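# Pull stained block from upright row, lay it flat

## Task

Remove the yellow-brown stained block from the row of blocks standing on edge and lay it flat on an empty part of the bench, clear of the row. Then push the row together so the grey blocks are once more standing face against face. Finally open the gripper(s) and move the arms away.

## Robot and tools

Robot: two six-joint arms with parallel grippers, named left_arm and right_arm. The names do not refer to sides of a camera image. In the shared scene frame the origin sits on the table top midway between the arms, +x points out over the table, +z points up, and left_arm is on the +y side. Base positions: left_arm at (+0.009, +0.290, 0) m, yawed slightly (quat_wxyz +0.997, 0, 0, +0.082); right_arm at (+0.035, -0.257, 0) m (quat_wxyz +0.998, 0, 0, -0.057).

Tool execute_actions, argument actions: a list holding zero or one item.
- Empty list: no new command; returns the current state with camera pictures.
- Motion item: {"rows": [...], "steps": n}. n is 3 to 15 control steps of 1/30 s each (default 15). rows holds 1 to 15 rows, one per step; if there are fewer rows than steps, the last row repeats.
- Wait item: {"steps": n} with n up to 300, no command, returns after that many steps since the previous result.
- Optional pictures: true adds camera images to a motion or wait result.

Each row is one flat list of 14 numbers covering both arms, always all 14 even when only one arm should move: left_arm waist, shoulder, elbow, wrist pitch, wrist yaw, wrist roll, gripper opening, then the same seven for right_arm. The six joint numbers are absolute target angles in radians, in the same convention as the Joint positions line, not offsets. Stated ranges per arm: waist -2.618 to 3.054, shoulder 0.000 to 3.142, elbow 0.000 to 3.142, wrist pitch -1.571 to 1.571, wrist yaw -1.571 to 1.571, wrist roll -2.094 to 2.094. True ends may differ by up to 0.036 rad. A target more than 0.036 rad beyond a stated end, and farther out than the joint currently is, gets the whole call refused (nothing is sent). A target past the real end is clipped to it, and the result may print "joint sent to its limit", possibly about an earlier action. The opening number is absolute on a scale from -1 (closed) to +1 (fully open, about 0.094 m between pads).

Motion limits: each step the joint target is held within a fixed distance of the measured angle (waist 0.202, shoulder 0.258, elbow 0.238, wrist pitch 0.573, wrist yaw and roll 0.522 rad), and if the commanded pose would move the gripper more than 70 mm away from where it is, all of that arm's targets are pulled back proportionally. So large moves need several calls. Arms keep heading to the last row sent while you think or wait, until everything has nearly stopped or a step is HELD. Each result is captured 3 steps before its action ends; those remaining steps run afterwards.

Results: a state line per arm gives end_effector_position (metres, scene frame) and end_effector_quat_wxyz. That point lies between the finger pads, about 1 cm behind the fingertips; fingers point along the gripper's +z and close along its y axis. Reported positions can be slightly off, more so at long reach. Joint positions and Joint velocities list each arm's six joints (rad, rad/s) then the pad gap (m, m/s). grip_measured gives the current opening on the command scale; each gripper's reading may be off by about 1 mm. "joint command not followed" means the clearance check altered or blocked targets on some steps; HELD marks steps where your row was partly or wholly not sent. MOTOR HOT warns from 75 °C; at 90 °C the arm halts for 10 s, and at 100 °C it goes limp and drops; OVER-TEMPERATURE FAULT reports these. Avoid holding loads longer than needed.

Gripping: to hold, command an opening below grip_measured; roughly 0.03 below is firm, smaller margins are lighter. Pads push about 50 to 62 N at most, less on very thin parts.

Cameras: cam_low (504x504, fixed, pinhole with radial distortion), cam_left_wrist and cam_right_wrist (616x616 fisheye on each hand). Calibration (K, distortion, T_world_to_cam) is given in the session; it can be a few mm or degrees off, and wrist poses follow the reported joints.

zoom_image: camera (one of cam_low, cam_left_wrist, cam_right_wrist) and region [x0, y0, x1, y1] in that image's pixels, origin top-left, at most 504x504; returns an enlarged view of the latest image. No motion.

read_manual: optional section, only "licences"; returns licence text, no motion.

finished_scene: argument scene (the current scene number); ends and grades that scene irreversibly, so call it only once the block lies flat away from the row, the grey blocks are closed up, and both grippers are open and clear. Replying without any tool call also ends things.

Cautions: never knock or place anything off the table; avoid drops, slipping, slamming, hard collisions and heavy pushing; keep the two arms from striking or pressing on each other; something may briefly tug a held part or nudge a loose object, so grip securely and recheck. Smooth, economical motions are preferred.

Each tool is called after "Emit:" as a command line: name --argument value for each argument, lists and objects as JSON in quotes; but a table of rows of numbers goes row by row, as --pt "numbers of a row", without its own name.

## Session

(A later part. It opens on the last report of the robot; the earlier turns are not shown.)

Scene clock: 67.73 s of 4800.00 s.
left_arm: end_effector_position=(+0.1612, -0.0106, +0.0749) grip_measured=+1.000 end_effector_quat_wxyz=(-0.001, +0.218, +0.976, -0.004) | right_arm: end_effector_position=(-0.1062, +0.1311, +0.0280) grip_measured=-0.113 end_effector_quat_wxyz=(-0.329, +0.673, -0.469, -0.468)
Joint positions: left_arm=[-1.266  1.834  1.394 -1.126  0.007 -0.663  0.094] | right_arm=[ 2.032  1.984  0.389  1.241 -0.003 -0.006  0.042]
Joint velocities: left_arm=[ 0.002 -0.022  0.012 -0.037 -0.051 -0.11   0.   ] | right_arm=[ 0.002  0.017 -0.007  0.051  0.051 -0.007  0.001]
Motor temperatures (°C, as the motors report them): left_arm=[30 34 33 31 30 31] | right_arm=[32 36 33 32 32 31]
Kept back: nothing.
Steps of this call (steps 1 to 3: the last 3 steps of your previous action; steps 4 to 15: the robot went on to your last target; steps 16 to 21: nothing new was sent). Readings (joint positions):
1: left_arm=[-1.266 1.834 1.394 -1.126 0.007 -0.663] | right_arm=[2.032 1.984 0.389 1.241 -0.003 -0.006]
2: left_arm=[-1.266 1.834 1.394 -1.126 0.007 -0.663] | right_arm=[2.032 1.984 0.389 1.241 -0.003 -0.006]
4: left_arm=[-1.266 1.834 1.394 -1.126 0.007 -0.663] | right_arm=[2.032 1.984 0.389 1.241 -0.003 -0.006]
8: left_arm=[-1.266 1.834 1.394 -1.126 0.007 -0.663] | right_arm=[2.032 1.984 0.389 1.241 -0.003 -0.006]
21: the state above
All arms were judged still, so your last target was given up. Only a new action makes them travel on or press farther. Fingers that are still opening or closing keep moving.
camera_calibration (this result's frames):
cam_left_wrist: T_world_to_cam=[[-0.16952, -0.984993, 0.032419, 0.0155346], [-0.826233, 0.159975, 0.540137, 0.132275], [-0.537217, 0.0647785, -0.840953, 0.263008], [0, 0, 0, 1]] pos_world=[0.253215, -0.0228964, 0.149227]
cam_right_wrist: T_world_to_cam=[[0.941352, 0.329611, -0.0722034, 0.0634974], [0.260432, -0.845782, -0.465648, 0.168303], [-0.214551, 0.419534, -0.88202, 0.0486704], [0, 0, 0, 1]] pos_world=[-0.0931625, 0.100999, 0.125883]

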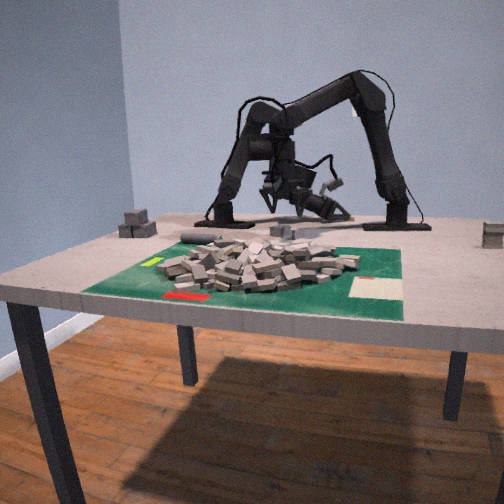

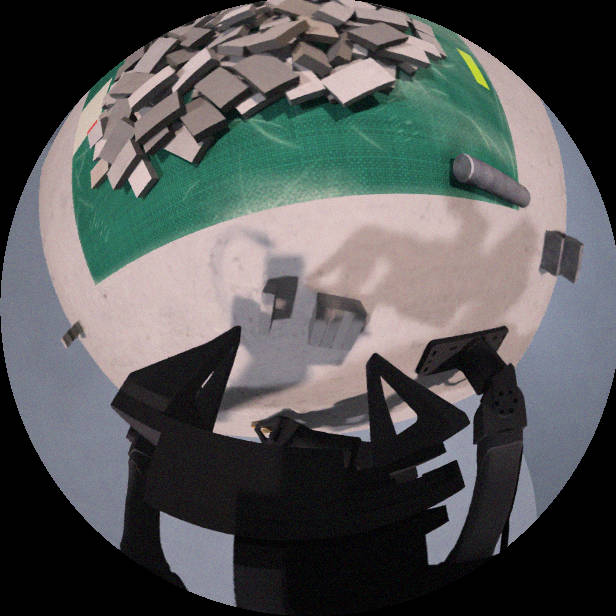

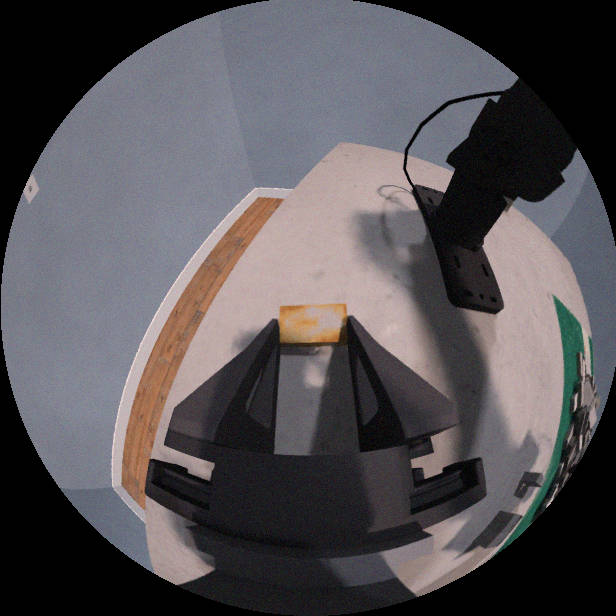

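Emit:
execute_actions --actions '[{"rows": [ [-1.2654,1.846,1.3788,-1.122,0,-0.6538,0.964, 2.035,1.984,0.386,1.240,0,-0.004,-0.12], [-1.2611,1.846,1.3756,-1.122,0,-0.6504,0.865, 2.035,1.984,0.386,1.240,0,-0.004,-0.105], [-1.2545,1.846,1.3706,-1.122,0,-0.6453,0.719, 2.035,1.984,0.386,1.240,0,-0.004,-0.09], [-1.2463,1.846,1.3644,-1.122,0,-0.6389,0.542, 2.035,1.984,0.386,1.240,0,-0.004,-0.075], [-1.2369,1.846,1.3574,-1.122,0,-0.6317,0.350, 2.035,1.984,0.386,1.240,0,-0.004,-0.06], [-1.2270,1.846,1.3500,-1.122,0,-0.6240,0.158, 2.035,1.984,0.386,1.240,0,-0.004,-0.04], [-1.2171,1.846,1.3426,-1.122,0,-0.6163,-0.019, 2.035,1.984,0.386,1.240,0,-0.004,0.0], [-1.2077,1.846,1.3356,-1.122,0,-0.6091,-0.165, 2.035,1.984,0.386,1.240,0,-0.004,0.05], [-1.1995,1.846,1.3294,-1.122,0,-0.6027,-0.264, 2.035,1.984,0.386,1.240,0,-0.004,0.11], [-1.1929,1.846,1.3244,-1.122,0,-0.5976,-0.30, 2.035,1.984,0.386,1.240,0,-0.004,0.17], [-1.1886,1.846,1.3212,-1.122,0,-0.5942,-0.30, 2.035,1.970,0.386,1.246,0,-0.004,0.22], [-1.187,1.846,1.320,-1.122,0,-0.593,-0.30, 2.035,1.955,0.386,1.252,0,-0.004,0.25], [-1.187,1.846,1.320,-1.122,0,-0.593,-0.30, 2.035,1.945,0.386,1.258,0,-0.004,0.25], [-1.187,1.846,1.320,-1.122,0,-0.593,-0.30, 2.035,1.935,0.386,1.264,0,-0.004,0.25], [-1.187,1.846,1.320,-1.122,0,-0.593,-0.30, 2.035,1.922,0.386,1.270,0,-0.004,0.25] ], "steps": 15}]'

Emit:
execute_actions --actions '[{"rows": [ [-1.187,1.846,1.320,-1.122,0,-0.593,-0.30, 2.035,1.908,0.386,1.270,0,-0.004,0.25], [-1.187,1.846,1.320,-1.122,0,-0.593,-0.30, 2.035,1.893,0.386,1.270,0,-0.004,0.25], [-1.187,1.846,1.320,-1.122,0,-0.593,-0.30, 2.035,1.877,0.386,1.270,0,-0.004,0.25], [-1.187,1.846,1.320,-1.122,0,-0.593,-0.30, 2.035,1.861,0.386,1.270,0,-0.004,0.25], [-1.187,1.846,1.320,-1.122,0,-0.593,-0.30, 2.035,1.846,0.386,1.270,0,-0.004,0.25], [-1.187,1.846,1.320,-1.122,0,-0.593,-0.30, 2.035,1.832,0.386,1.270,0,-0.004,0.25], [-1.187,1.846,1.320,-1.122,0,-0.593,-0.30, 2.035,1.820,0.386,1.270,0,-0.004,0.25], [-1.187,1.846,1.320,-1.122,0,-0.593,-0.30, 2.035,1.810,0.386,1.270,0,-0.004,0.25] ], "steps": 8}]' --pictures true

Scene clock: 87.07 s of 4800.00 s.
left_arm: end_effector_position=(+0.1718, +0.0145, +0.0611) grip_measured=-0.297 end_effector_quat_wxyz=(-0.020, +0.207, +0.978, +0.016) | right_arm: end_effector_position=(-0.1062, +0.1313, +0.0286) grip_measured=+0.231 end_effector_quat_wxyz=(-0.330, +0.673, -0.469, -0.468)
Joint positions: left_arm=[-1.201  1.834  1.337 -1.123  0.007 -0.619  0.033] | right_arm=[ 2.032  1.983  0.389  1.241 -0.003 -0.006  0.058]
Joint velocities: left_arm=[ 0.193  0.002 -0.139 -0.051 -0.022  0.051 -0.002] | right_arm=[-0.017 -0.071 -0.012 -0.022 -0.007 -0.11   0.034]
Motor temperatures (°C, as the motors report them): left_arm=[30 36 33 31 30 31] | right_arm=[32 35 32 36 32 31]
Steps of this call (steps 1 to 90: nothing new was sent; then 15.93 s passed at rest; steps 91 to 102: the first 12 steps of this action). Readings (joint positions):
91: left_arm=[-1.266 1.834 1.394 -1.126 0.007 -0.663] | right_arm=[2.032 1.984 0.389 1.241 -0.003 -0.006]
92: left_arm=[-1.266 1.834 1.394 -1.126 0.007 -0.662] | right_arm=[2.032 1.984 0.389 1.241 -0.003 -0.006]
94: left_arm=[-1.265 1.834 1.392 -1.124 0.007 -0.658] | right_arm=[2.032 1.984 0.389 1.241 -0.003 -0.006]
98: left_arm=[-1.241 1.834 1.365 -1.123 0.007 -0.639] | right_arm=[2.032 1.984 0.389 1.241 -0.003 -0.006]
102: the state above

Scene clock: 87.33 s of 4800.00 s.
left_arm: end_effector_position=(+0.1736, +0.0174, +0.0600) grip_measured=-0.299 end_effector_quat_wxyz=(-0.021, +0.210, +0.977, +0.018) | right_arm: end_effector_position=(-0.1087, +0.1382, +0.0685) grip_measured=+0.248 end_effector_quat_wxyz=(-0.354, +0.647, -0.451, -0.502)
Joint positions: left_arm=[-1.192  1.834  1.332 -1.123  0.007 -0.604  0.033] | right_arm=[ 2.032  1.889  0.389  1.253 -0.003 -0.006  0.059]
Joint velocities: left_arm=[ 0.007 -0.012 -0.002  0.007 -0.037  0.037  0.   ] | right_arm=[ 0.002 -0.491  0.002  0.051 -0.022 -0.022  0.   ]
Motor temperatures (°C, as the motors report them): left_arm=[30 36 33 31 30 31] | right_arm=[32 35 32 36 32 31]
Steps of this call (steps 1 to 3: the last 3 steps of your previous action; steps 4 to 8: the first 5 steps of this action). Readings (joint positions):
4: left_arm=[-1.192 1.834 1.332 -1.123 0.007 -0.608] | right_arm=[2.032 1.950 0.389 1.244 -0.003 -0.006]
5: left_arm=[-1.192 1.834 1.332 -1.123 0.007 -0.607] | right_arm=[2.032 1.937 0.389 1.246 -0.003 -0.006]
7: left_arm=[-1.192 1.834 1.332 -1.123 0.007 -0.604] | right_arm=[2.032 1.905 0.389 1.251 -0.003 -0.006]
8: the state above
camera_calibration (this result's frames):
cam_left_wrist: T_world_to_cam=[[-0.154202, -0.987947, -0.0135416, 0.0458569], [-0.811803, 0.118873, 0.571704, 0.14247], [-0.563203, 0.099151, -0.820348, 0.257955], [0, 0, 0, 1]] pos_world=[0.26801, 0.00279189, 0.130783]
cam_right_wrist: T_world_to_cam=[[0.938735, 0.336875, -0.0727487, 0.0652358], [0.241969, -0.794539, -0.55692, 0.190981], [-0.245414, 0.505197, -0.827374, 0.0618947], [0, 0, 0, 1]] pos_world=[-0.0922607, 0.0984961, 0.162317]

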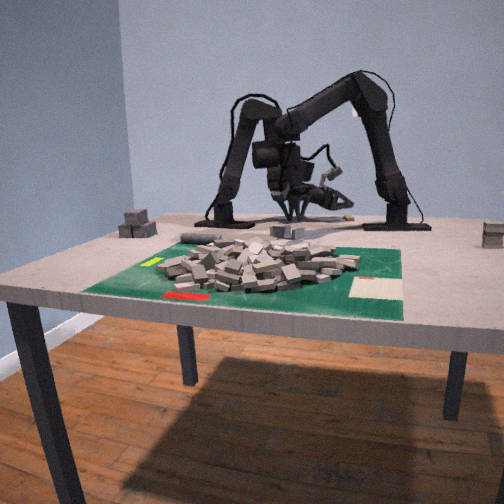

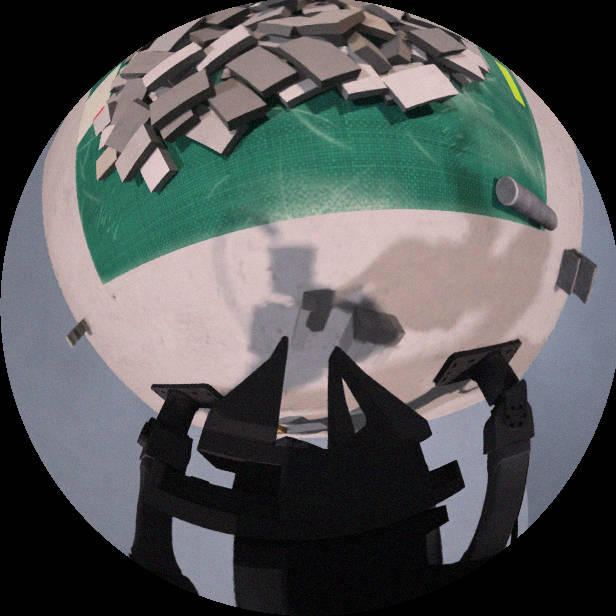

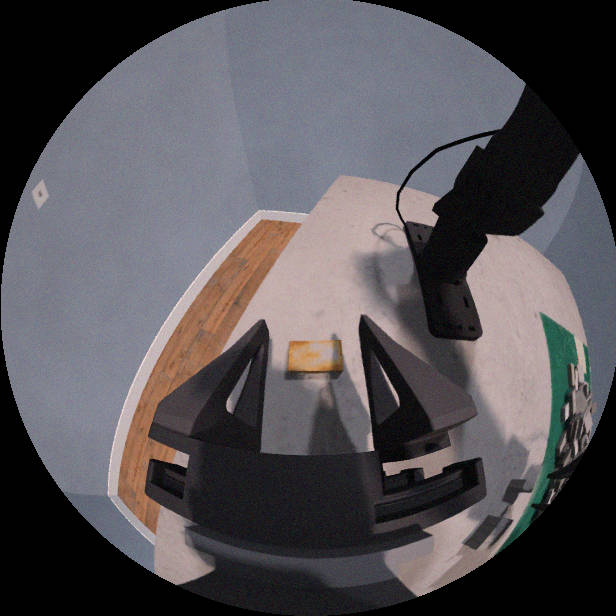

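Emit:
zoom_image --camera "cam_left_wrist" --region '[260, 270, 420, 390]'

Region (260, 270, 420, 390) of cam_left_wrist's 616x616 image, scaled by 3.150, with more detail than that image has; it fills the top 378 rows of this view, and the rest is white.

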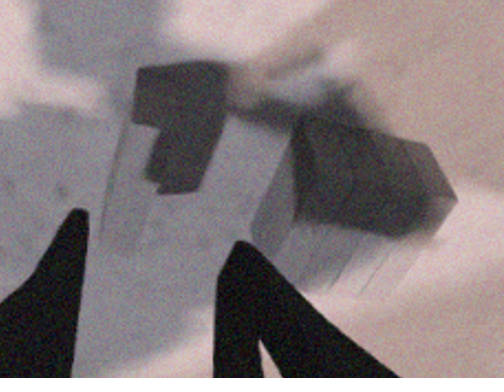

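Emit:
execute_actions --actions '[{"rows": [ [-1.185,1.846,1.3124,-1.118,0,-0.593,-0.30, 2.035,1.800,0.386,1.270,0,-0.004,0.25], [-1.185,1.846,1.3053,-1.1149,0,-0.593,-0.30, 2.035,1.788,0.386,1.270,0,-0.004,0.25], [-1.185,1.846,1.2944,-1.1062,0,-0.593,-0.30, 2.035,1.774,0.386,1.270,0,-0.004,0.25], [-1.185,1.846,1.2807,-1.0929,0,-0.593,-0.30, 2.035,1.758,0.386,1.270,0,-0.004,0.25], [-1.185,1.846,1.2648,-1.0760,0,-0.593,-0.30, 2.035,1.741,0.386,1.270,0,-0.004,0.25], [-1.185,1.846,1.2478,-1.0566,0,-0.593,-0.30, 2.035,1.723,0.386,1.270,0,-0.004,0.25], [-1.185,1.846,1.2302,-1.0357,0,-0.593,-0.30, 2.035,1.705,0.386,1.270,0,-0.004,0.25], [-1.185,1.846,1.2132,-1.0143,0,-0.593,-0.30, 2.035,1.687,0.386,1.270,0,-0.004,0.25], [-1.185,1.846,1.1973,-0.9934,0,-0.593,-0.30, 2.035,1.669,0.386,1.270,0,-0.004,0.25], [-1.185,1.846,1.1836,-0.9740,0,-0.593,-0.30, 2.035,1.652,0.386,1.270,0,-0.004,0.25], [-1.185,1.846,1.1727,-0.9571,0,-0.593,-0.30, 2.035,1.636,0.386,1.270,0,-0.004,0.25], [-1.185,1.846,1.1656,-0.9438,0,-0.593,-0.30, 2.035,1.622,0.386,1.270,0,-0.004,0.25], [-1.185,1.846,1.163,-0.9351,0,-0.593,-0.30, 2.035,1.611,0.386,1.270,0,-0.004,0.25], [-1.185,1.846,1.163,-0.932,0,-0.593,-0.30, 2.035,1.604,0.386,1.270,0,-0.004,0.25], [-1.185,1.846,1.163,-0.932,0,-0.593,-0.30, 2.035,1.600,0.386,1.270,0,-0.004,0.25] ], "steps": 15}]'

Emit:
execute_actions --actions '[{"rows": [ [-1.185,1.846,1.163,-0.932,0,-0.593,-0.30, 2.035,1.600,0.386,1.270,0,-0.004,0.25] ], "steps": 6}]' --pictures true

Scene clock: 88.70 s of 4800.00 s.
left_arm: end_effector_position=(+0.1633, +0.0346, +0.0276) grip_measured=-0.299 end_effector_quat_wxyz=(-0.033, +0.212, +0.976, +0.030) | right_arm: end_effector_position=(-0.1091, +0.1393, +0.1647) grip_measured=+0.248 end_effector_quat_wxyz=(-0.407, +0.581, -0.404, -0.578)
Joint positions: left_arm=[-1.192  1.834  1.193 -1.019  0.007 -0.6    0.033] | right_arm=[ 2.032  1.662  0.389  1.273 -0.003 -0.006  0.059]
Joint velocities: left_arm=[ 0.002  0.002 -0.359  0.374 -0.022 -0.037  0.001] | right_arm=[-0.017 -0.486 -0.017  0.051 -0.037 -0.007  0.001]
Motor temperatures (°C, as the motors report them): left_arm=[30 36 33 31 30 31] | right_arm=[32 35 32 36 32 31]
Steps of this call (steps 1 to 3: the last 3 steps of your previous action; steps 4 to 29: the robot went on to your last target; steps 30 to 41: the first 12 steps of this action). Readings (joint positions):
30: left_arm=[-1.192 1.834 1.332 -1.123 0.007 -0.600] | right_arm=[2.032 1.820 0.389 1.276 -0.003 -0.006]
31: left_arm=[-1.192 1.834 1.330 -1.122 0.007 -0.600] | right_arm=[2.032 1.819 0.389 1.275 -0.003 -0.006]
33: left_arm=[-1.192 1.834 1.319 -1.114 0.007 -0.600] | right_arm=[2.032 1.804 0.389 1.272 -0.003 -0.006]
37: left_arm=[-1.192 1.834 1.259 -1.075 0.007 -0.600] | right_arm=[2.032 1.737 0.389 1.271 -0.003 -0.006]
41: the state above

Scene clock: 88.90 s of 4800.00 s.
left_arm: end_effector_position=(+0.1666, +0.0291, +0.0221) grip_measured=-0.299 end_effector_quat_wxyz=(-0.022, +0.212, +0.977, +0.018) | right_arm: end_effector_position=(-0.1081, +0.1366, +0.1864) grip_measured=+0.248 end_effector_quat_wxyz=(-0.419, +0.564, -0.392, -0.594)
Joint positions: left_arm=[-1.192  1.834  1.172 -0.964  0.007 -0.6    0.033] | right_arm=[ 2.032  1.612  0.389  1.279 -0.003 -0.006  0.059]
Joint velocities: left_arm=[ 0.017  0.012 -0.012  0.198  0.022 -0.081 -0.   ] | right_arm=[-0.007 -0.002 -0.002 -0.022 -0.037  0.007  0.   ]
Motor temperatures (°C, as the motors report them): left_arm=[30 36 33 31 30 31] | right_arm=[32 35 32 36 32 31]
Steps of this call (steps 1 to 3: the last 3 steps of your previous action; steps 4 to 6: the first 3 steps of this action). Readings (joint positions):
4: left_arm=[-1.192 1.834 1.172 -0.980 0.007 -0.600] | right_arm=[2.032 1.617 0.389 1.278 -0.003 -0.006]
5: left_arm=[-1.192 1.834 1.172 -0.971 0.007 -0.600] | right_arm=[2.032 1.613 0.389 1.279 -0.003 -0.006]
6: the state above
camera_calibration (this result's frames):
cam_left_wrist: T_world_to_cam=[[-0.157595, -0.987405, -0.0139848, 0.0563803], [-0.81108, 0.121348, 0.57221, 0.156766], [-0.563306, 0.10152, -0.819988, 0.221713], [0, 0, 0, 1]] pos_world=[0.260927, 0.0141385, 0.0928874]
cam_right_wrist: T_world_to_cam=[[0.93136, 0.357344, -0.0698122, 0.0696712], [0.172863, -0.602728, -0.778998, 0.262905], [-0.320448, 0.71346, -0.623128, 0.0858129], [0, 0, 0, 1]] pos_world=[-0.0828368, 0.0723394, 0.263139]

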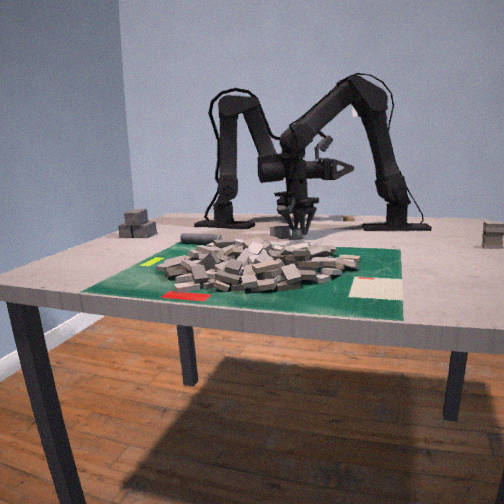

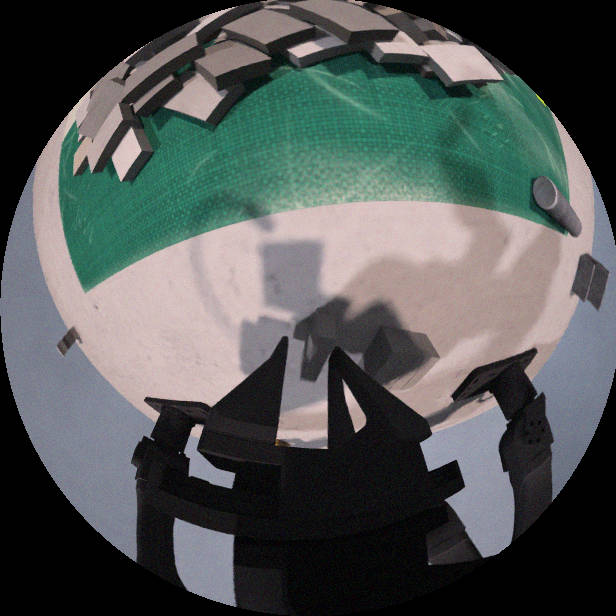

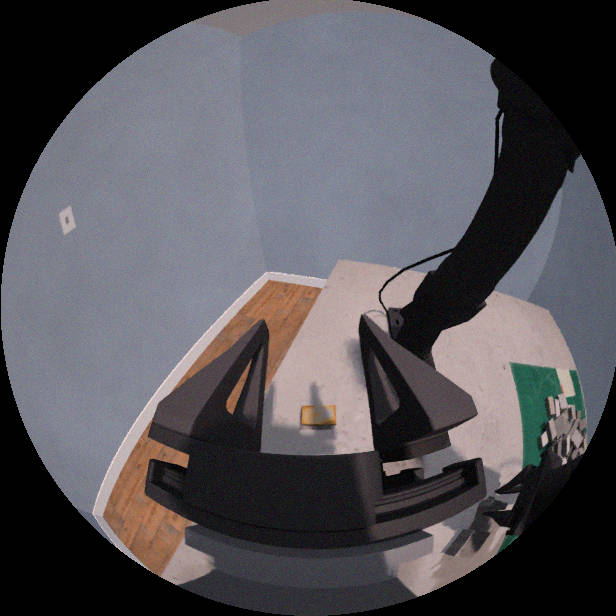

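Emit:
zoom_image --camera "cam_left_wrist" --region '[250, 280, 450, 450]'

Region (250, 280, 450, 450) of cam_left_wrist's 616x616 image, scaled by 2.520, with more detail than that image has; it fills the top 428 rows of this view, and the rest is white.

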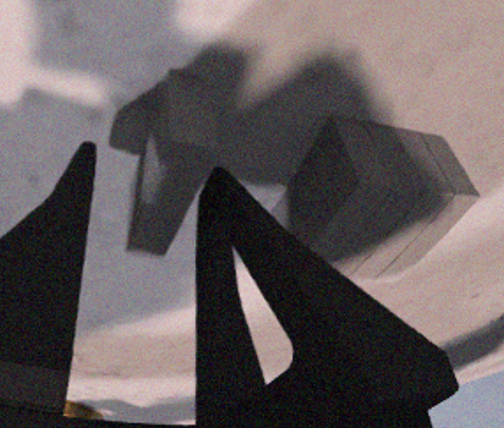

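Emit:
execute_actions --actions '[{"rows": [ [-1.187,1.846,1.163,-0.932,0,-0.596,-0.40, 2.035,1.600,0.386,1.270,0,-0.004,0.25], [-1.188,1.846,1.163,-0.932,0,-0.597,-0.50, 2.035,1.600,0.386,1.270,0,-0.004,0.25], [-1.189,1.846,1.163,-0.932,0,-0.598,-0.59, 2.035,1.600,0.386,1.270,0,-0.004,0.25], [-1.190,1.846,1.163,-0.932,0,-0.599,-0.66, 2.035,1.600,0.386,1.270,0,-0.004,0.25], [-1.191,1.846,1.163,-0.932,0,-0.600,-0.71, 2.035,1.600,0.386,1.270,0,-0.004,0.25], [-1.192,1.846,1.163,-0.932,0,-0.600,-0.745, 2.035,1.600,0.386,1.270,0,-0.004,0.25], [-1.193,1.846,1.163,-0.932,0,-0.601,-0.77, 2.035,1.600,0.386,1.270,0,-0.004,0.25], [-1.194,1.846,1.163,-0.932,0,-0.602,-0.785, 2.035,1.600,0.386,1.270,0,-0.004,0.25], [-1.195,1.846,1.163,-0.932,0,-0.602,-0.797, 2.035,1.600,0.386,1.270,0,-0.004,0.25], [-1.195,1.846,1.163,-0.932,0,-0.603,-0.805, 2.035,1.600,0.386,1.270,0,-0.004,0.25], [-1.195,1.846,1.163,-0.932,0,-0.603,-0.81, 2.035,1.600,0.386,1.270,0,-0.004,0.25], [-1.195,1.846,1.163,-0.932,0,-0.603,-0.81, 2.035,1.600,0.386,1.270,0,-0.004,0.25] ], "steps": 12}]'

Emit:
execute_actions --actions '[{"rows": [ [-1.1968,1.846,1.163,-0.9315,0,-0.6039,-0.81, 2.035,1.600,0.386,1.270,0,-0.004,0.25], [-1.1989,1.846,1.163,-0.930,0,-0.6065,-0.81, 2.035,1.600,0.386,1.270,0,-0.004,0.25], [-1.2021,1.846,1.163,-0.9278,0,-0.6103,-0.81, 2.035,1.600,0.386,1.270,0,-0.004,0.25], [-1.2061,1.846,1.163,-0.925,0,-0.6152,-0.81, 2.035,1.600,0.386,1.270,0,-0.004,0.25], [-1.2107,1.846,1.163,-0.9218,0,-0.6207,-0.81, 2.035,1.600,0.386,1.270,0,-0.004,0.25], [-1.2155,1.846,1.163,-0.9185,0,-0.6265,-0.81, 2.035,1.600,0.386,1.270,0,-0.004,0.25], [-1.2203,1.846,1.163,-0.9152,0,-0.6323,-0.81, 2.035,1.600,0.386,1.270,0,-0.004,0.25], [-1.2249,1.846,1.163,-0.912,0,-0.6378,-0.81, 2.035,1.600,0.386,1.270,0,-0.004,0.25], [-1.2289,1.846,1.163,-0.9092,0,-0.6427,-0.81, 2.035,1.600,0.386,1.270,0,-0.004,0.25], [-1.2321,1.846,1.163,-0.907,0,-0.6465,-0.81, 2.035,1.600,0.386,1.270,0,-0.004,0.25], [-1.2342,1.846,1.163,-0.9055,0,-0.6491,-0.81, 2.035,1.600,0.386,1.270,0,-0.004,0.25], [-1.235,1.846,1.163,-0.905,0,-0.650,-0.81, 2.035,1.600,0.386,1.270,0,-0.004,0.25] ], "steps": 15}]'

Emit:
execute_actions --actions '[{"rows": [ [-1.235,1.846,1.163,-0.905,0,-0.650,-0.81, 2.035,1.600,0.386,1.270,0,-0.004,0.25] ], "steps": 4}]' --pictures true

Scene clock: 90.07 s of 4800.00 s.
left_arm: end_effector_position=(+0.1697, +0.0240, +0.0219) grip_measured=-0.781 end_effector_quat_wxyz=(-0.013, +0.212, +0.977, +0.009) | right_arm: end_effector_position=(-0.1081, +0.1366, +0.1864) grip_measured=+0.248 end_effector_quat_wxyz=(-0.419, +0.564, -0.392, -0.594)
Joint positions: left_arm=[-1.192  1.834  1.172 -0.94   0.007 -0.6    0.01 ] | right_arm=[ 2.032  1.612  0.389  1.279 -0.003 -0.006  0.059]
Joint velocities: left_arm=[-0.007  0.002  0.027 -0.007 -0.037 -0.022 -0.004] | right_arm=[-0.007 -0.007 -0.022  0.037  0.022  0.066 -0.   ]
Motor temperatures (°C, as the motors report them): left_arm=[30 36 33 31 30 31] | right_arm=[32 35 32 36 32 31]
Steps of this call (steps 1 to 3: the last 3 steps of your previous action; steps 4 to 26: the robot went on to your last target; steps 27 to 35: the first 9 steps of this action). Readings (joint positions):
27: left_arm=[-1.192 1.834 1.172 -0.941 0.007 -0.600] | right_arm=[2.032 1.612 0.389 1.279 -0.003 -0.006]
28: left_arm=[-1.192 1.834 1.172 -0.941 0.007 -0.600] | right_arm=[2.032 1.612 0.389 1.279 -0.003 -0.006]
30: left_arm=[-1.192 1.834 1.172 -0.941 0.007 -0.600] | right_arm=[2.032 1.612 0.389 1.279 -0.003 -0.006]
34: left_arm=[-1.192 1.834 1.172 -0.940 0.007 -0.600] | right_arm=[2.032 1.612 0.389 1.279 -0.003 -0.006]
35: the state above

Scene clock: 90.57 s of 4800.00 s.
left_arm: end_effector_position=(+0.1639, +0.0164, +0.0218) grip_measured=-0.787 end_effector_quat_wxyz=(-0.008, +0.212, +0.977, +0.004) | right_arm: end_effector_position=(-0.1081, +0.1366, +0.1864) grip_measured=+0.248 end_effector_quat_wxyz=(-0.419, +0.564, -0.392, -0.594)
Joint positions: left_arm=[-1.22   1.834  1.172 -0.925  0.006 -0.628  0.01 ] | right_arm=[ 2.032  1.612  0.389  1.279 -0.003 -0.006  0.059]
Joint velocities: left_arm=[-0.095 -0.012  0.017  0.081  0.007 -0.066  0.   ] | right_arm=[ 0.017  0.002  0.027  0.022 -0.007  0.037 -0.   ]
Motor temperatures (°C, as the motors report them): left_arm=[30 36 33 31 30 31] | right_arm=[32 35 32 36 32 31]
Steps of this call (steps 1 to 3: the last 3 steps of your previous action; steps 4 to 15: the first 12 steps of this action). Readings (joint positions):
4: left_arm=[-1.192 1.834 1.172 -0.940 0.007 -0.600] | right_arm=[2.032 1.612 0.389 1.279 -0.003 -0.006]
5: left_arm=[-1.192 1.834 1.172 -0.940 0.007 -0.600] | right_arm=[2.032 1.612 0.389 1.279 -0.003 -0.006]
7: left_arm=[-1.192 1.834 1.172 -0.939 0.007 -0.602] | right_arm=[2.032 1.612 0.389 1.279 -0.003 -0.006]
11: left_arm=[-1.202 1.834 1.172 -0.933 0.006 -0.613] | right_arm=[2.032 1.612 0.389 1.279 -0.003 -0.006]
15: the state above

Scene clock: 90.70 s of 4800.00 s.
left_arm: end_effector_position=(+0.1631, +0.0155, +0.0218) grip_measured=-0.787 end_effector_quat_wxyz=(-0.007, +0.211, +0.978, +0.004) | right_arm: end_effector_position=(-0.1081, +0.1366, +0.1864) grip_measured=+0.248 end_effector_quat_wxyz=(-0.419, +0.564, -0.392, -0.594)
Joint positions: left_arm=[-1.224  1.834  1.172 -0.924  0.006 -0.636  0.01 ] | right_arm=[ 2.032  1.612  0.389  1.279 -0.003 -0.006  0.059]
Joint velocities: left_arm=[ 0.002 -0.002  0.007 -0.037 -0.007 -0.095 -0.   ] | right_arm=[ 0.007 -0.012 -0.007 -0.051 -0.037 -0.022  0.001]
Motor temperatures (°C, as the motors report them): left_arm=[30 36 33 31 30 31] | right_arm=[32 35 32 36 32 31]
Steps of this call (steps 1 to 3: the last 3 steps of your previous action; step 4: the first step of this action). Readings (joint positions):
4: the state above
camera_calibration (this result's frames):
cam_left_wrist: T_world_to_cam=[[-0.154655, -0.987844, 0.0156625, 0.0412551], [-0.823976, 0.137715, 0.549635, 0.158166], [-0.54511, 0.0720984, -0.835258, 0.21867], [0, 0, 0, 1]] pos_world=[0.255905, 0.00320605, 0.0950666]
cam_right_wrist: T_world_to_cam=[[0.93136, 0.357344, -0.0698122, 0.0696712], [0.172863, -0.602728, -0.778998, 0.262905], [-0.320448, 0.71346, -0.623128, 0.0858129], [0, 0, 0, 1]] pos_world=[-0.0828368, 0.0723394, 0.263139]

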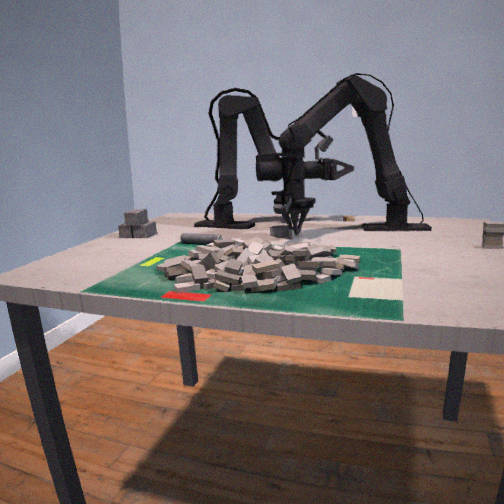

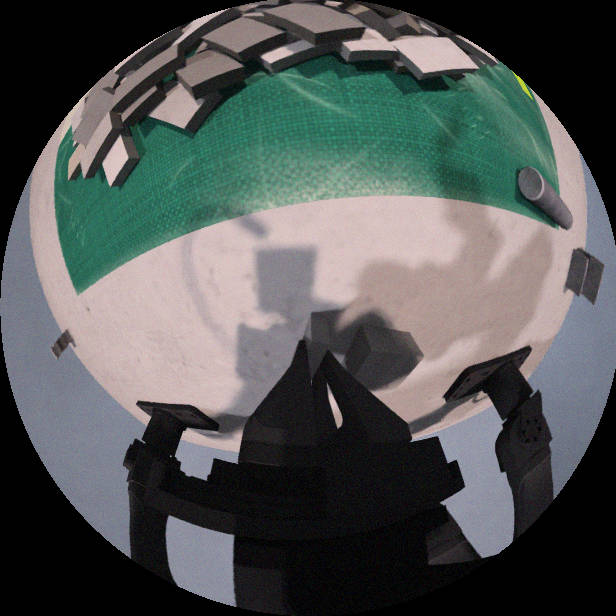

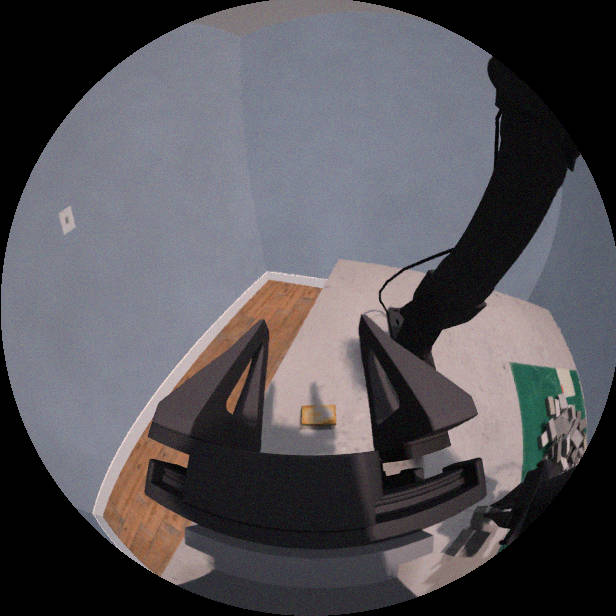

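Emit:
execute_actions --actions '[{"rows": [ [-1.238,1.846,1.163,-0.902,0,-0.652,-0.81, 2.035,1.600,0.386,1.270,0,-0.004,0.25], [-1.241,1.846,1.163,-0.899,0,-0.654,-0.81, 2.035,1.600,0.386,1.270,0,-0.004,0.25], [-1.244,1.846,1.163,-0.897,0,-0.656,-0.81, 2.035,1.600,0.386,1.270,0,-0.004,0.25], [-1.246,1.846,1.163,-0.895,0,-0.657,-0.81, 2.035,1.600,0.386,1.270,0,-0.004,0.25], [-1.247,1.846,1.163,-0.894,0,-0.658,-0.81, 2.035,1.600,0.386,1.270,0,-0.004,0.25], [-1.247,1.846,1.163,-0.894,0,-0.658,-0.81, 2.035,1.600,0.386,1.270,0,-0.004,0.25], [-1.247,1.846,1.163,-0.894,0,-0.658,-0.81, 2.035,1.600,0.386,1.270,0,-0.004,0.25], [-1.245,1.846,1.163,-0.897,0,-0.658,-0.79, 2.035,1.600,0.386,1.270,0,-0.004,0.25], [-1.243,1.846,1.166,-0.900,0,-0.657,-0.76, 2.035,1.600,0.386,1.270,0,-0.004,0.25], [-1.241,1.846,1.170,-0.903,0,-0.656,-0.72, 2.035,1.600,0.386,1.270,0,-0.004,0.25], [-1.239,1.846,1.174,-0.906,0,-0.655,-0.67, 2.035,1.600,0.386,1.270,0,-0.004,0.25], [-1.238,1.846,1.178,-0.909,0,-0.655,-0.62, 2.035,1.600,0.386,1.270,0,-0.004,0.25], [-1.238,1.846,1.182,-0.912,0,-0.655,-0.59, 2.035,1.600,0.386,1.270,0,-0.004,0.25], [-1.238,1.846,1.186,-0.915,0,-0.655,-0.58, 2.035,1.600,0.386,1.270,0,-0.004,0.25] ], "steps": 14}]'

Emit:
execute_actions --actions '[{"rows": [ [-1.238,1.846,1.190,-0.9201,0,-0.655,-0.58, 2.035,1.600,0.386,1.270,0,-0.004,0.25], [-1.238,1.846,1.195,-0.9260,0,-0.655,-0.58, 2.035,1.600,0.386,1.270,0,-0.004,0.25], [-1.238,1.846,1.198,-0.9352,0,-0.655,-0.58, 2.035,1.600,0.386,1.270,0,-0.004,0.25], [-1.238,1.846,1.2035,-0.9471,0,-0.655,-0.58, 2.035,1.600,0.386,1.270,0,-0.004,0.25], [-1.238,1.846,1.2078,-0.9611,0,-0.655,-0.58, 2.035,1.600,0.386,1.270,0,-0.004,0.25], [-1.238,1.846,1.2144,-0.9769,0,-0.655,-0.58, 2.035,1.600,0.386,1.270,0,-0.004,0.25], [-1.238,1.846,1.2229,-0.9937,0,-0.655,-0.58, 2.035,1.600,0.386,1.270,0,-0.004,0.25], [-1.238,1.846,1.2331,-1.0110,0,-0.655,-0.58, 2.035,1.600,0.386,1.270,0,-0.004,0.25], [-1.238,1.846,1.2444,-1.0283,0,-0.655,-0.58, 2.035,1.600,0.386,1.270,0,-0.004,0.25], [-1.238,1.846,1.2565,-1.0451,0,-0.655,-0.58, 2.035,1.600,0.386,1.270,0,-0.004,0.25], [-1.238,1.846,1.2690,-1.0609,0,-0.655,-0.58, 2.035,1.600,0.386,1.270,0,-0.004,0.25], [-1.238,1.846,1.2815,-1.0749,0,-0.655,-0.58, 2.035,1.600,0.386,1.270,0,-0.004,0.25], [-1.238,1.846,1.2936,-1.0868,0,-0.655,-0.58, 2.035,1.600,0.386,1.270,0,-0.004,0.25], [-1.238,1.846,1.3049,-1.0960,0,-0.655,-0.58, 2.035,1.600,0.386,1.270,0,-0.004,0.25], [-1.238,1.846,1.3151,-1.1019,0,-0.655,-0.58, 2.035,1.600,0.386,1.270,0,-0.004,0.25] ], "steps": 15}]'

Emit:
execute_actions --actions '[{"rows": [ [-1.238,1.846,1.3236,-1.104,0,-0.655,-0.58, 2.035,1.600,0.386,1.270,0,-0.004,0.25], [-1.238,1.846,1.3302,-1.104,0,-0.655,-0.58, 2.035,1.600,0.386,1.270,0,-0.004,0.25], [-1.238,1.846,1.3345,-1.104,0,-0.655,-0.58, 2.035,1.600,0.386,1.270,0,-0.004,0.25], [-1.238,1.846,1.336,-1.104,0,-0.655,-0.58, 2.035,1.600,0.386,1.270,0,-0.004,0.25], [-1.238,1.846,1.336,-1.104,0,-0.655,-0.58, 2.035,1.600,0.386,1.270,0,-0.004,0.25], [-1.238,1.846,1.336,-1.104,0,-0.655,-0.58, 2.035,1.600,0.386,1.270,0,-0.004,0.25] ], "steps": 6}]' --pictures true

Scene clock: 93.37 s of 4800.00 s.
left_arm: end_effector_position=(+0.1622, +0.0132, +0.0217) grip_measured=-0.693 end_effector_quat_wxyz=(-0.003, +0.209, +0.978, +0.003) | right_arm: end_effector_position=(-0.1081, +0.1366, +0.1864) grip_measured=+0.248 end_effector_quat_wxyz=(-0.419, +0.564, -0.392, -0.594)
Joint positions: left_arm=[-1.232  1.834  1.172 -0.917  0.002 -0.647  0.014] | right_arm=[ 2.032  1.612  0.389  1.279 -0.003 -0.006  0.059]
Joint velocities: left_arm=[ 0.002  0.007 -0.012  0.037  0.051 -0.037  0.043] | right_arm=[ 0.007 -0.007  0.002  0.007  0.022  0.007 -0.001]
Motor temperatures (°C, as the motors report them): left_arm=[30 36 32 31 30 31] | right_arm=[32 35 32 37 32 31]
Steps of this call (steps 1 to 3: the last 3 steps of your previous action; steps 4 to 15: the robot went on to your last target; steps 16 to 69: nothing new was sent; steps 70 to 80: the first 11 steps of this action). Readings (joint positions):
70: left_arm=[-1.224 1.834 1.172 -0.924 0.005 -0.641] | right_arm=[2.032 1.612 0.389 1.279 -0.003 -0.006]
71: left_arm=[-1.224 1.834 1.172 -0.924 0.005 -0.641] | right_arm=[2.032 1.612 0.389 1.279 -0.003 -0.006]
73: left_arm=[-1.226 1.834 1.172 -0.923 0.004 -0.643] | right_arm=[2.032 1.612 0.389 1.279 -0.003 -0.006]
77: left_arm=[-1.232 1.834 1.172 -0.920 0.002 -0.646] | right_arm=[2.032 1.612 0.389 1.279 -0.003 -0.006]
80: the state above

Scene clock: 93.87 s of 4800.00 s.
left_arm: end_effector_position=(+0.1616, +0.0143, +0.0364) grip_measured=-0.581 end_effector_quat_wxyz=(-0.013, +0.209, +0.978, +0.014) | right_arm: end_effector_position=(-0.1081, +0.1366, +0.1864) grip_measured=+0.248 end_effector_quat_wxyz=(-0.419, +0.564, -0.392, -0.594)
Joint positions: left_arm=[-1.232  1.834  1.234 -1.008  0.002 -0.647  0.02 ] | right_arm=[ 2.032  1.612  0.389  1.279 -0.003 -0.006  0.059]
Joint velocities: left_arm=[ 0.017  0.012  0.379 -0.447  0.007  0.022  0.   ] | right_arm=[ 0.002 -0.007 -0.017 -0.022  0.007 -0.022  0.001]
Motor temperatures (°C, as the motors report them): left_arm=[30 36 33 31 30 31] | right_arm=[32 35 32 37 32 31]
Steps of this call (steps 1 to 3: the last 3 steps of your previous action; steps 4 to 15: the first 12 steps of this action). Readings (joint positions):
4: left_arm=[-1.232 1.834 1.172 -0.916 0.002 -0.647] | right_arm=[2.032 1.612 0.389 1.279 -0.003 -0.006]
5: left_arm=[-1.232 1.834 1.172 -0.916 0.002 -0.647] | right_arm=[2.032 1.612 0.389 1.279 -0.003 -0.006]
7: left_arm=[-1.232 1.834 1.172 -0.920 0.002 -0.647] | right_arm=[2.032 1.612 0.389 1.279 -0.003 -0.006]
11: left_arm=[-1.232 1.834 1.190 -0.955 0.002 -0.647] | right_arm=[2.032 1.612 0.389 1.279 -0.003 -0.006]
15: the state above

Scene clock: 94.07 s of 4800.00 s.
left_arm: end_effector_position=(+0.1652, +0.0078, +0.0524) grip_measured=-0.581 end_effector_quat_wxyz=(-0.010, +0.209, +0.978, +0.011) | right_arm: end_effector_position=(-0.1081, +0.1366, +0.1864) grip_measured=+0.248 end_effector_quat_wxyz=(-0.419, +0.564, -0.392, -0.594)
Joint positions: left_arm=[-1.232  1.834  1.301 -1.068  0.002 -0.647  0.02 ] | right_arm=[ 2.032  1.612  0.389  1.279 -0.003 -0.006  0.059]
Joint velocities: left_arm=[-0.007 -0.002  0.198 -0.11   0.066  0.051 -0.001] | right_arm=[-0.007 -0.032  0.007  0.051 -0.037  0.007 -0.001]
Motor temperatures (°C, as the motors report them): left_arm=[30 36 33 31 30 31] | right_arm=[32 35 32 37 32 31]
Steps of this call (steps 1 to 3: the last 3 steps of your previous action; steps 4 to 6: the first 3 steps of this action). Readings (joint positions):
4: left_arm=[-1.232 1.834 1.283 -1.055 0.002 -0.647] | right_arm=[2.032 1.612 0.389 1.279 -0.003 -0.006]
5: left_arm=[-1.232 1.834 1.293 -1.062 0.002 -0.647] | right_arm=[2.032 1.612 0.389 1.279 -0.003 -0.006]
6: the state above
camera_calibration (this result's frames):
cam_left_wrist: T_world_to_cam=[[-0.151331, -0.988482, 0.00144344, 0.0336367], [-0.822675, 0.126757, 0.5542, 0.143768], [-0.548, 0.0826805, -0.832382, 0.246194], [0, 0, 0, 1]] pos_world=[0.258279, -0.00532968, 0.125202]
cam_right_wrist: T_world_to_cam=[[0.93136, 0.357344, -0.0698122, 0.0696712], [0.172863, -0.602728, -0.778998, 0.262905], [-0.320448, 0.71346, -0.623128, 0.0858129], [0, 0, 0, 1]] pos_world=[-0.0828368, 0.0723394, 0.263139]

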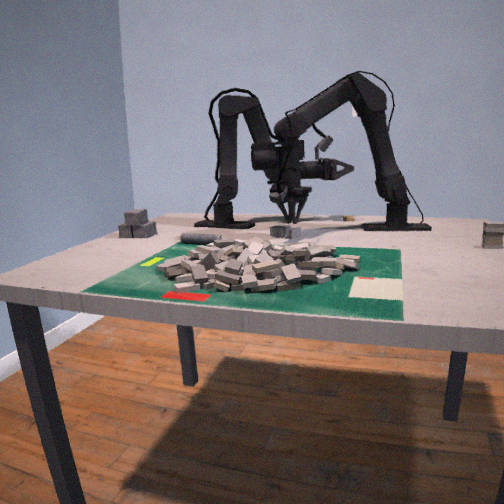

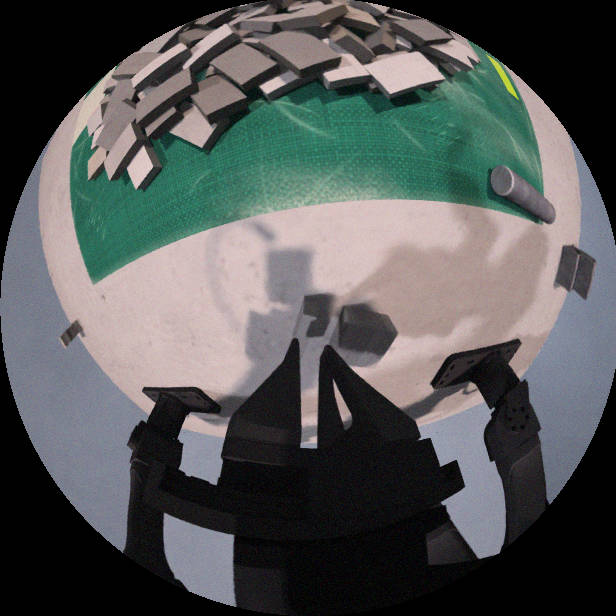

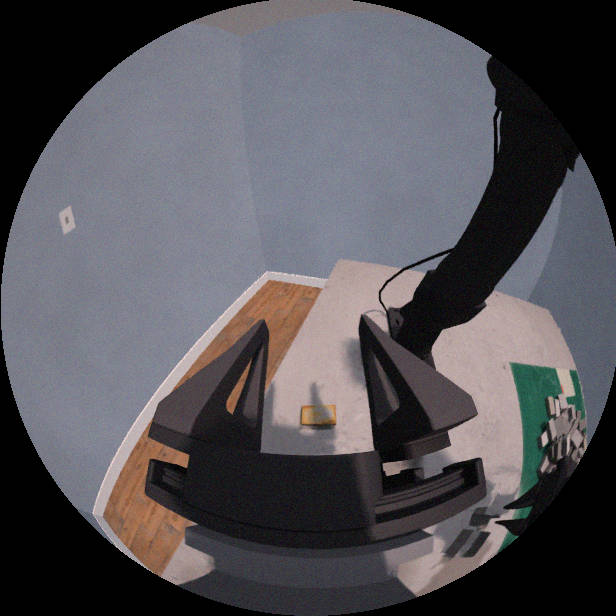

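Emit:
execute_actions --actions '[]'

Scene clock: 94.70 s of 4800.00 s.
left_arm: end_effector_position=(+0.1641, +0.0097, +0.0555) grip_measured=-0.581 end_effector_quat_wxyz=(-0.014, +0.209, +0.978, +0.015) | right_arm: end_effector_position=(-0.1081, +0.1366, +0.1864) grip_measured=+0.248 end_effector_quat_wxyz=(-0.419, +0.564, -0.392, -0.594)
Joint positions: left_arm=[-1.232  1.834  1.314 -1.093  0.002 -0.647  0.02 ] | right_arm=[ 2.032  1.612  0.389  1.279 -0.003 -0.006  0.059]
Joint velocities: left_arm=[-0.002 -0.002  0.007 -0.037  0.095 -0.022  0.   ] | right_arm=[ 0.012  0.012  0.002 -0.007 -0.007 -0.095 -0.   ]
Motor temperatures (°C, as the motors report them): left_arm=[30 36 33 31 30 31] | right_arm=[32 35 32 37 32 31]
Kept back: nothing.
Steps of this call (steps 1 to 3: the last 3 steps of your previous action; steps 4 to 19: the robot went on to your last target). Readings (joint positions):
1: left_arm=[-1.232 1.834 1.308 -1.071 0.002 -0.647] | right_arm=[2.032 1.612 0.389 1.279 -0.003 -0.006]
2: left_arm=[-1.232 1.834 1.311 -1.074 0.002 -0.647] | right_arm=[2.032 1.612 0.389 1.279 -0.003 -0.006]
4: left_arm=[-1.232 1.834 1.314 -1.079 0.002 -0.647] | right_arm=[2.032 1.612 0.389 1.279 -0.003 -0.006]
8: left_arm=[-1.232 1.834 1.314 -1.088 0.002 -0.647] | right_arm=[2.032 1.612 0.389 1.279 -0.003 -0.006]
19: the state above
camera_calibration (this result's frames):
cam_left_wrist: T_world_to_cam=[[-0.151353, -0.988443, -0.00854446, 0.0359598], [-0.819296, 0.120607, 0.560542, 0.140038], [-0.553034, 0.0918402, -0.828082, 0.248573], [0, 0, 0, 1]] pos_world=[0.257644, -0.00417436, 0.127649]
cam_right_wrist: T_world_to_cam=[[0.93136, 0.357344, -0.0698122, 0.0696712], [0.172863, -0.602728, -0.778998, 0.262905], [-0.320448, 0.71346, -0.623128, 0.0858129], [0, 0, 0, 1]] pos_world=[-0.0828368, 0.0723394, 0.263139]

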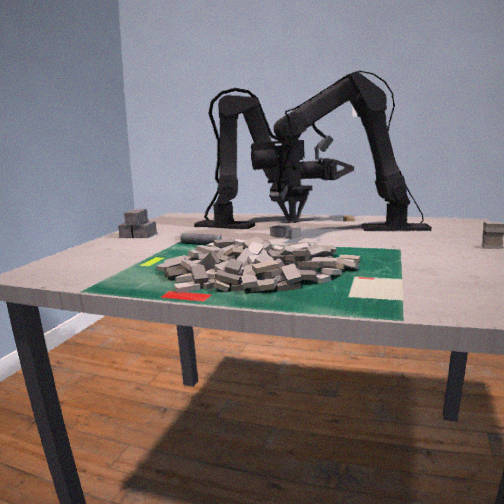

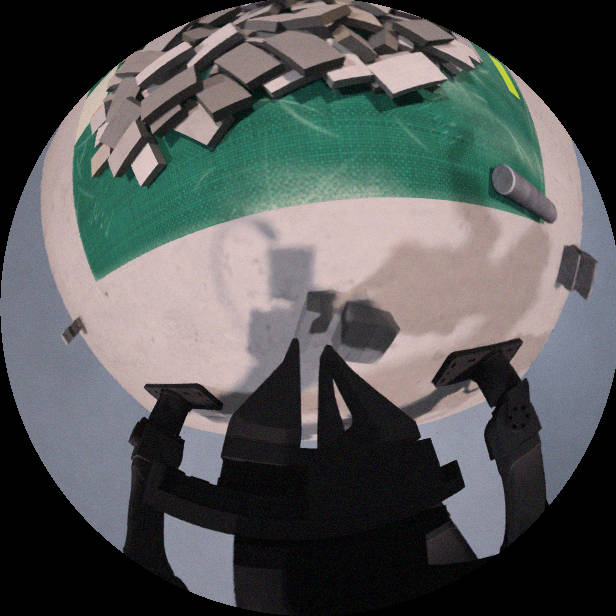

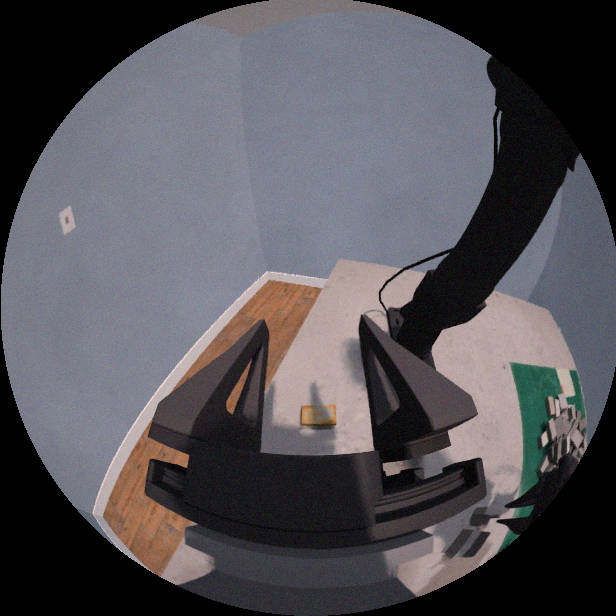

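Emit:
zoom_image --camera "cam_left_wrist" --region '[250, 250, 450, 400]'

Region (250, 250, 450, 400) of cam_left_wrist's 616x616 image, scaled by 2.520, with more detail than that image has; it fills the top 378 rows of this view, and the rest is white.

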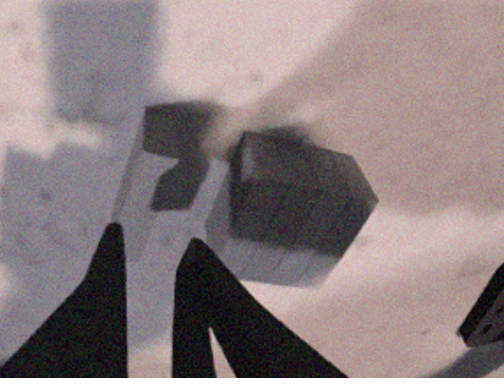

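Emit:
zoom_image --camera "cam_left_wrist" --region '[285, 280, 405, 370]'

Emit:
zoom_image --camera "cam_low" --region '[240, 190, 360, 260]'

Region (285, 280, 405, 370) of cam_left_wrist's 616x616 image, scaled by 4.200, with more detail than that image has; it fills the top 378 rows of this view, and the rest is white.

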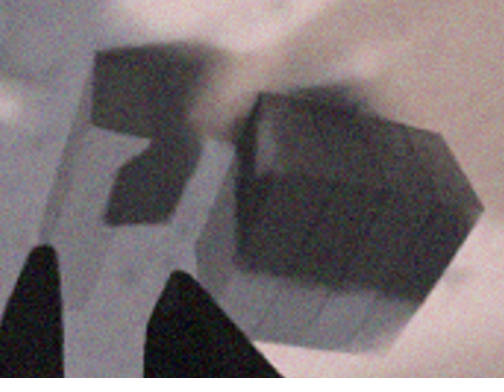

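Region (240, 190, 360, 260) of cam_low's 504x504 image, scaled by 4.200, with more detail than that image has; it fills the top 294 rows of this view, and the rest is white.

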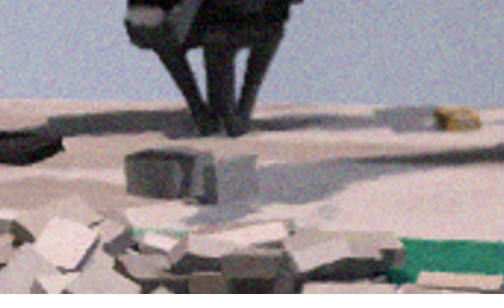

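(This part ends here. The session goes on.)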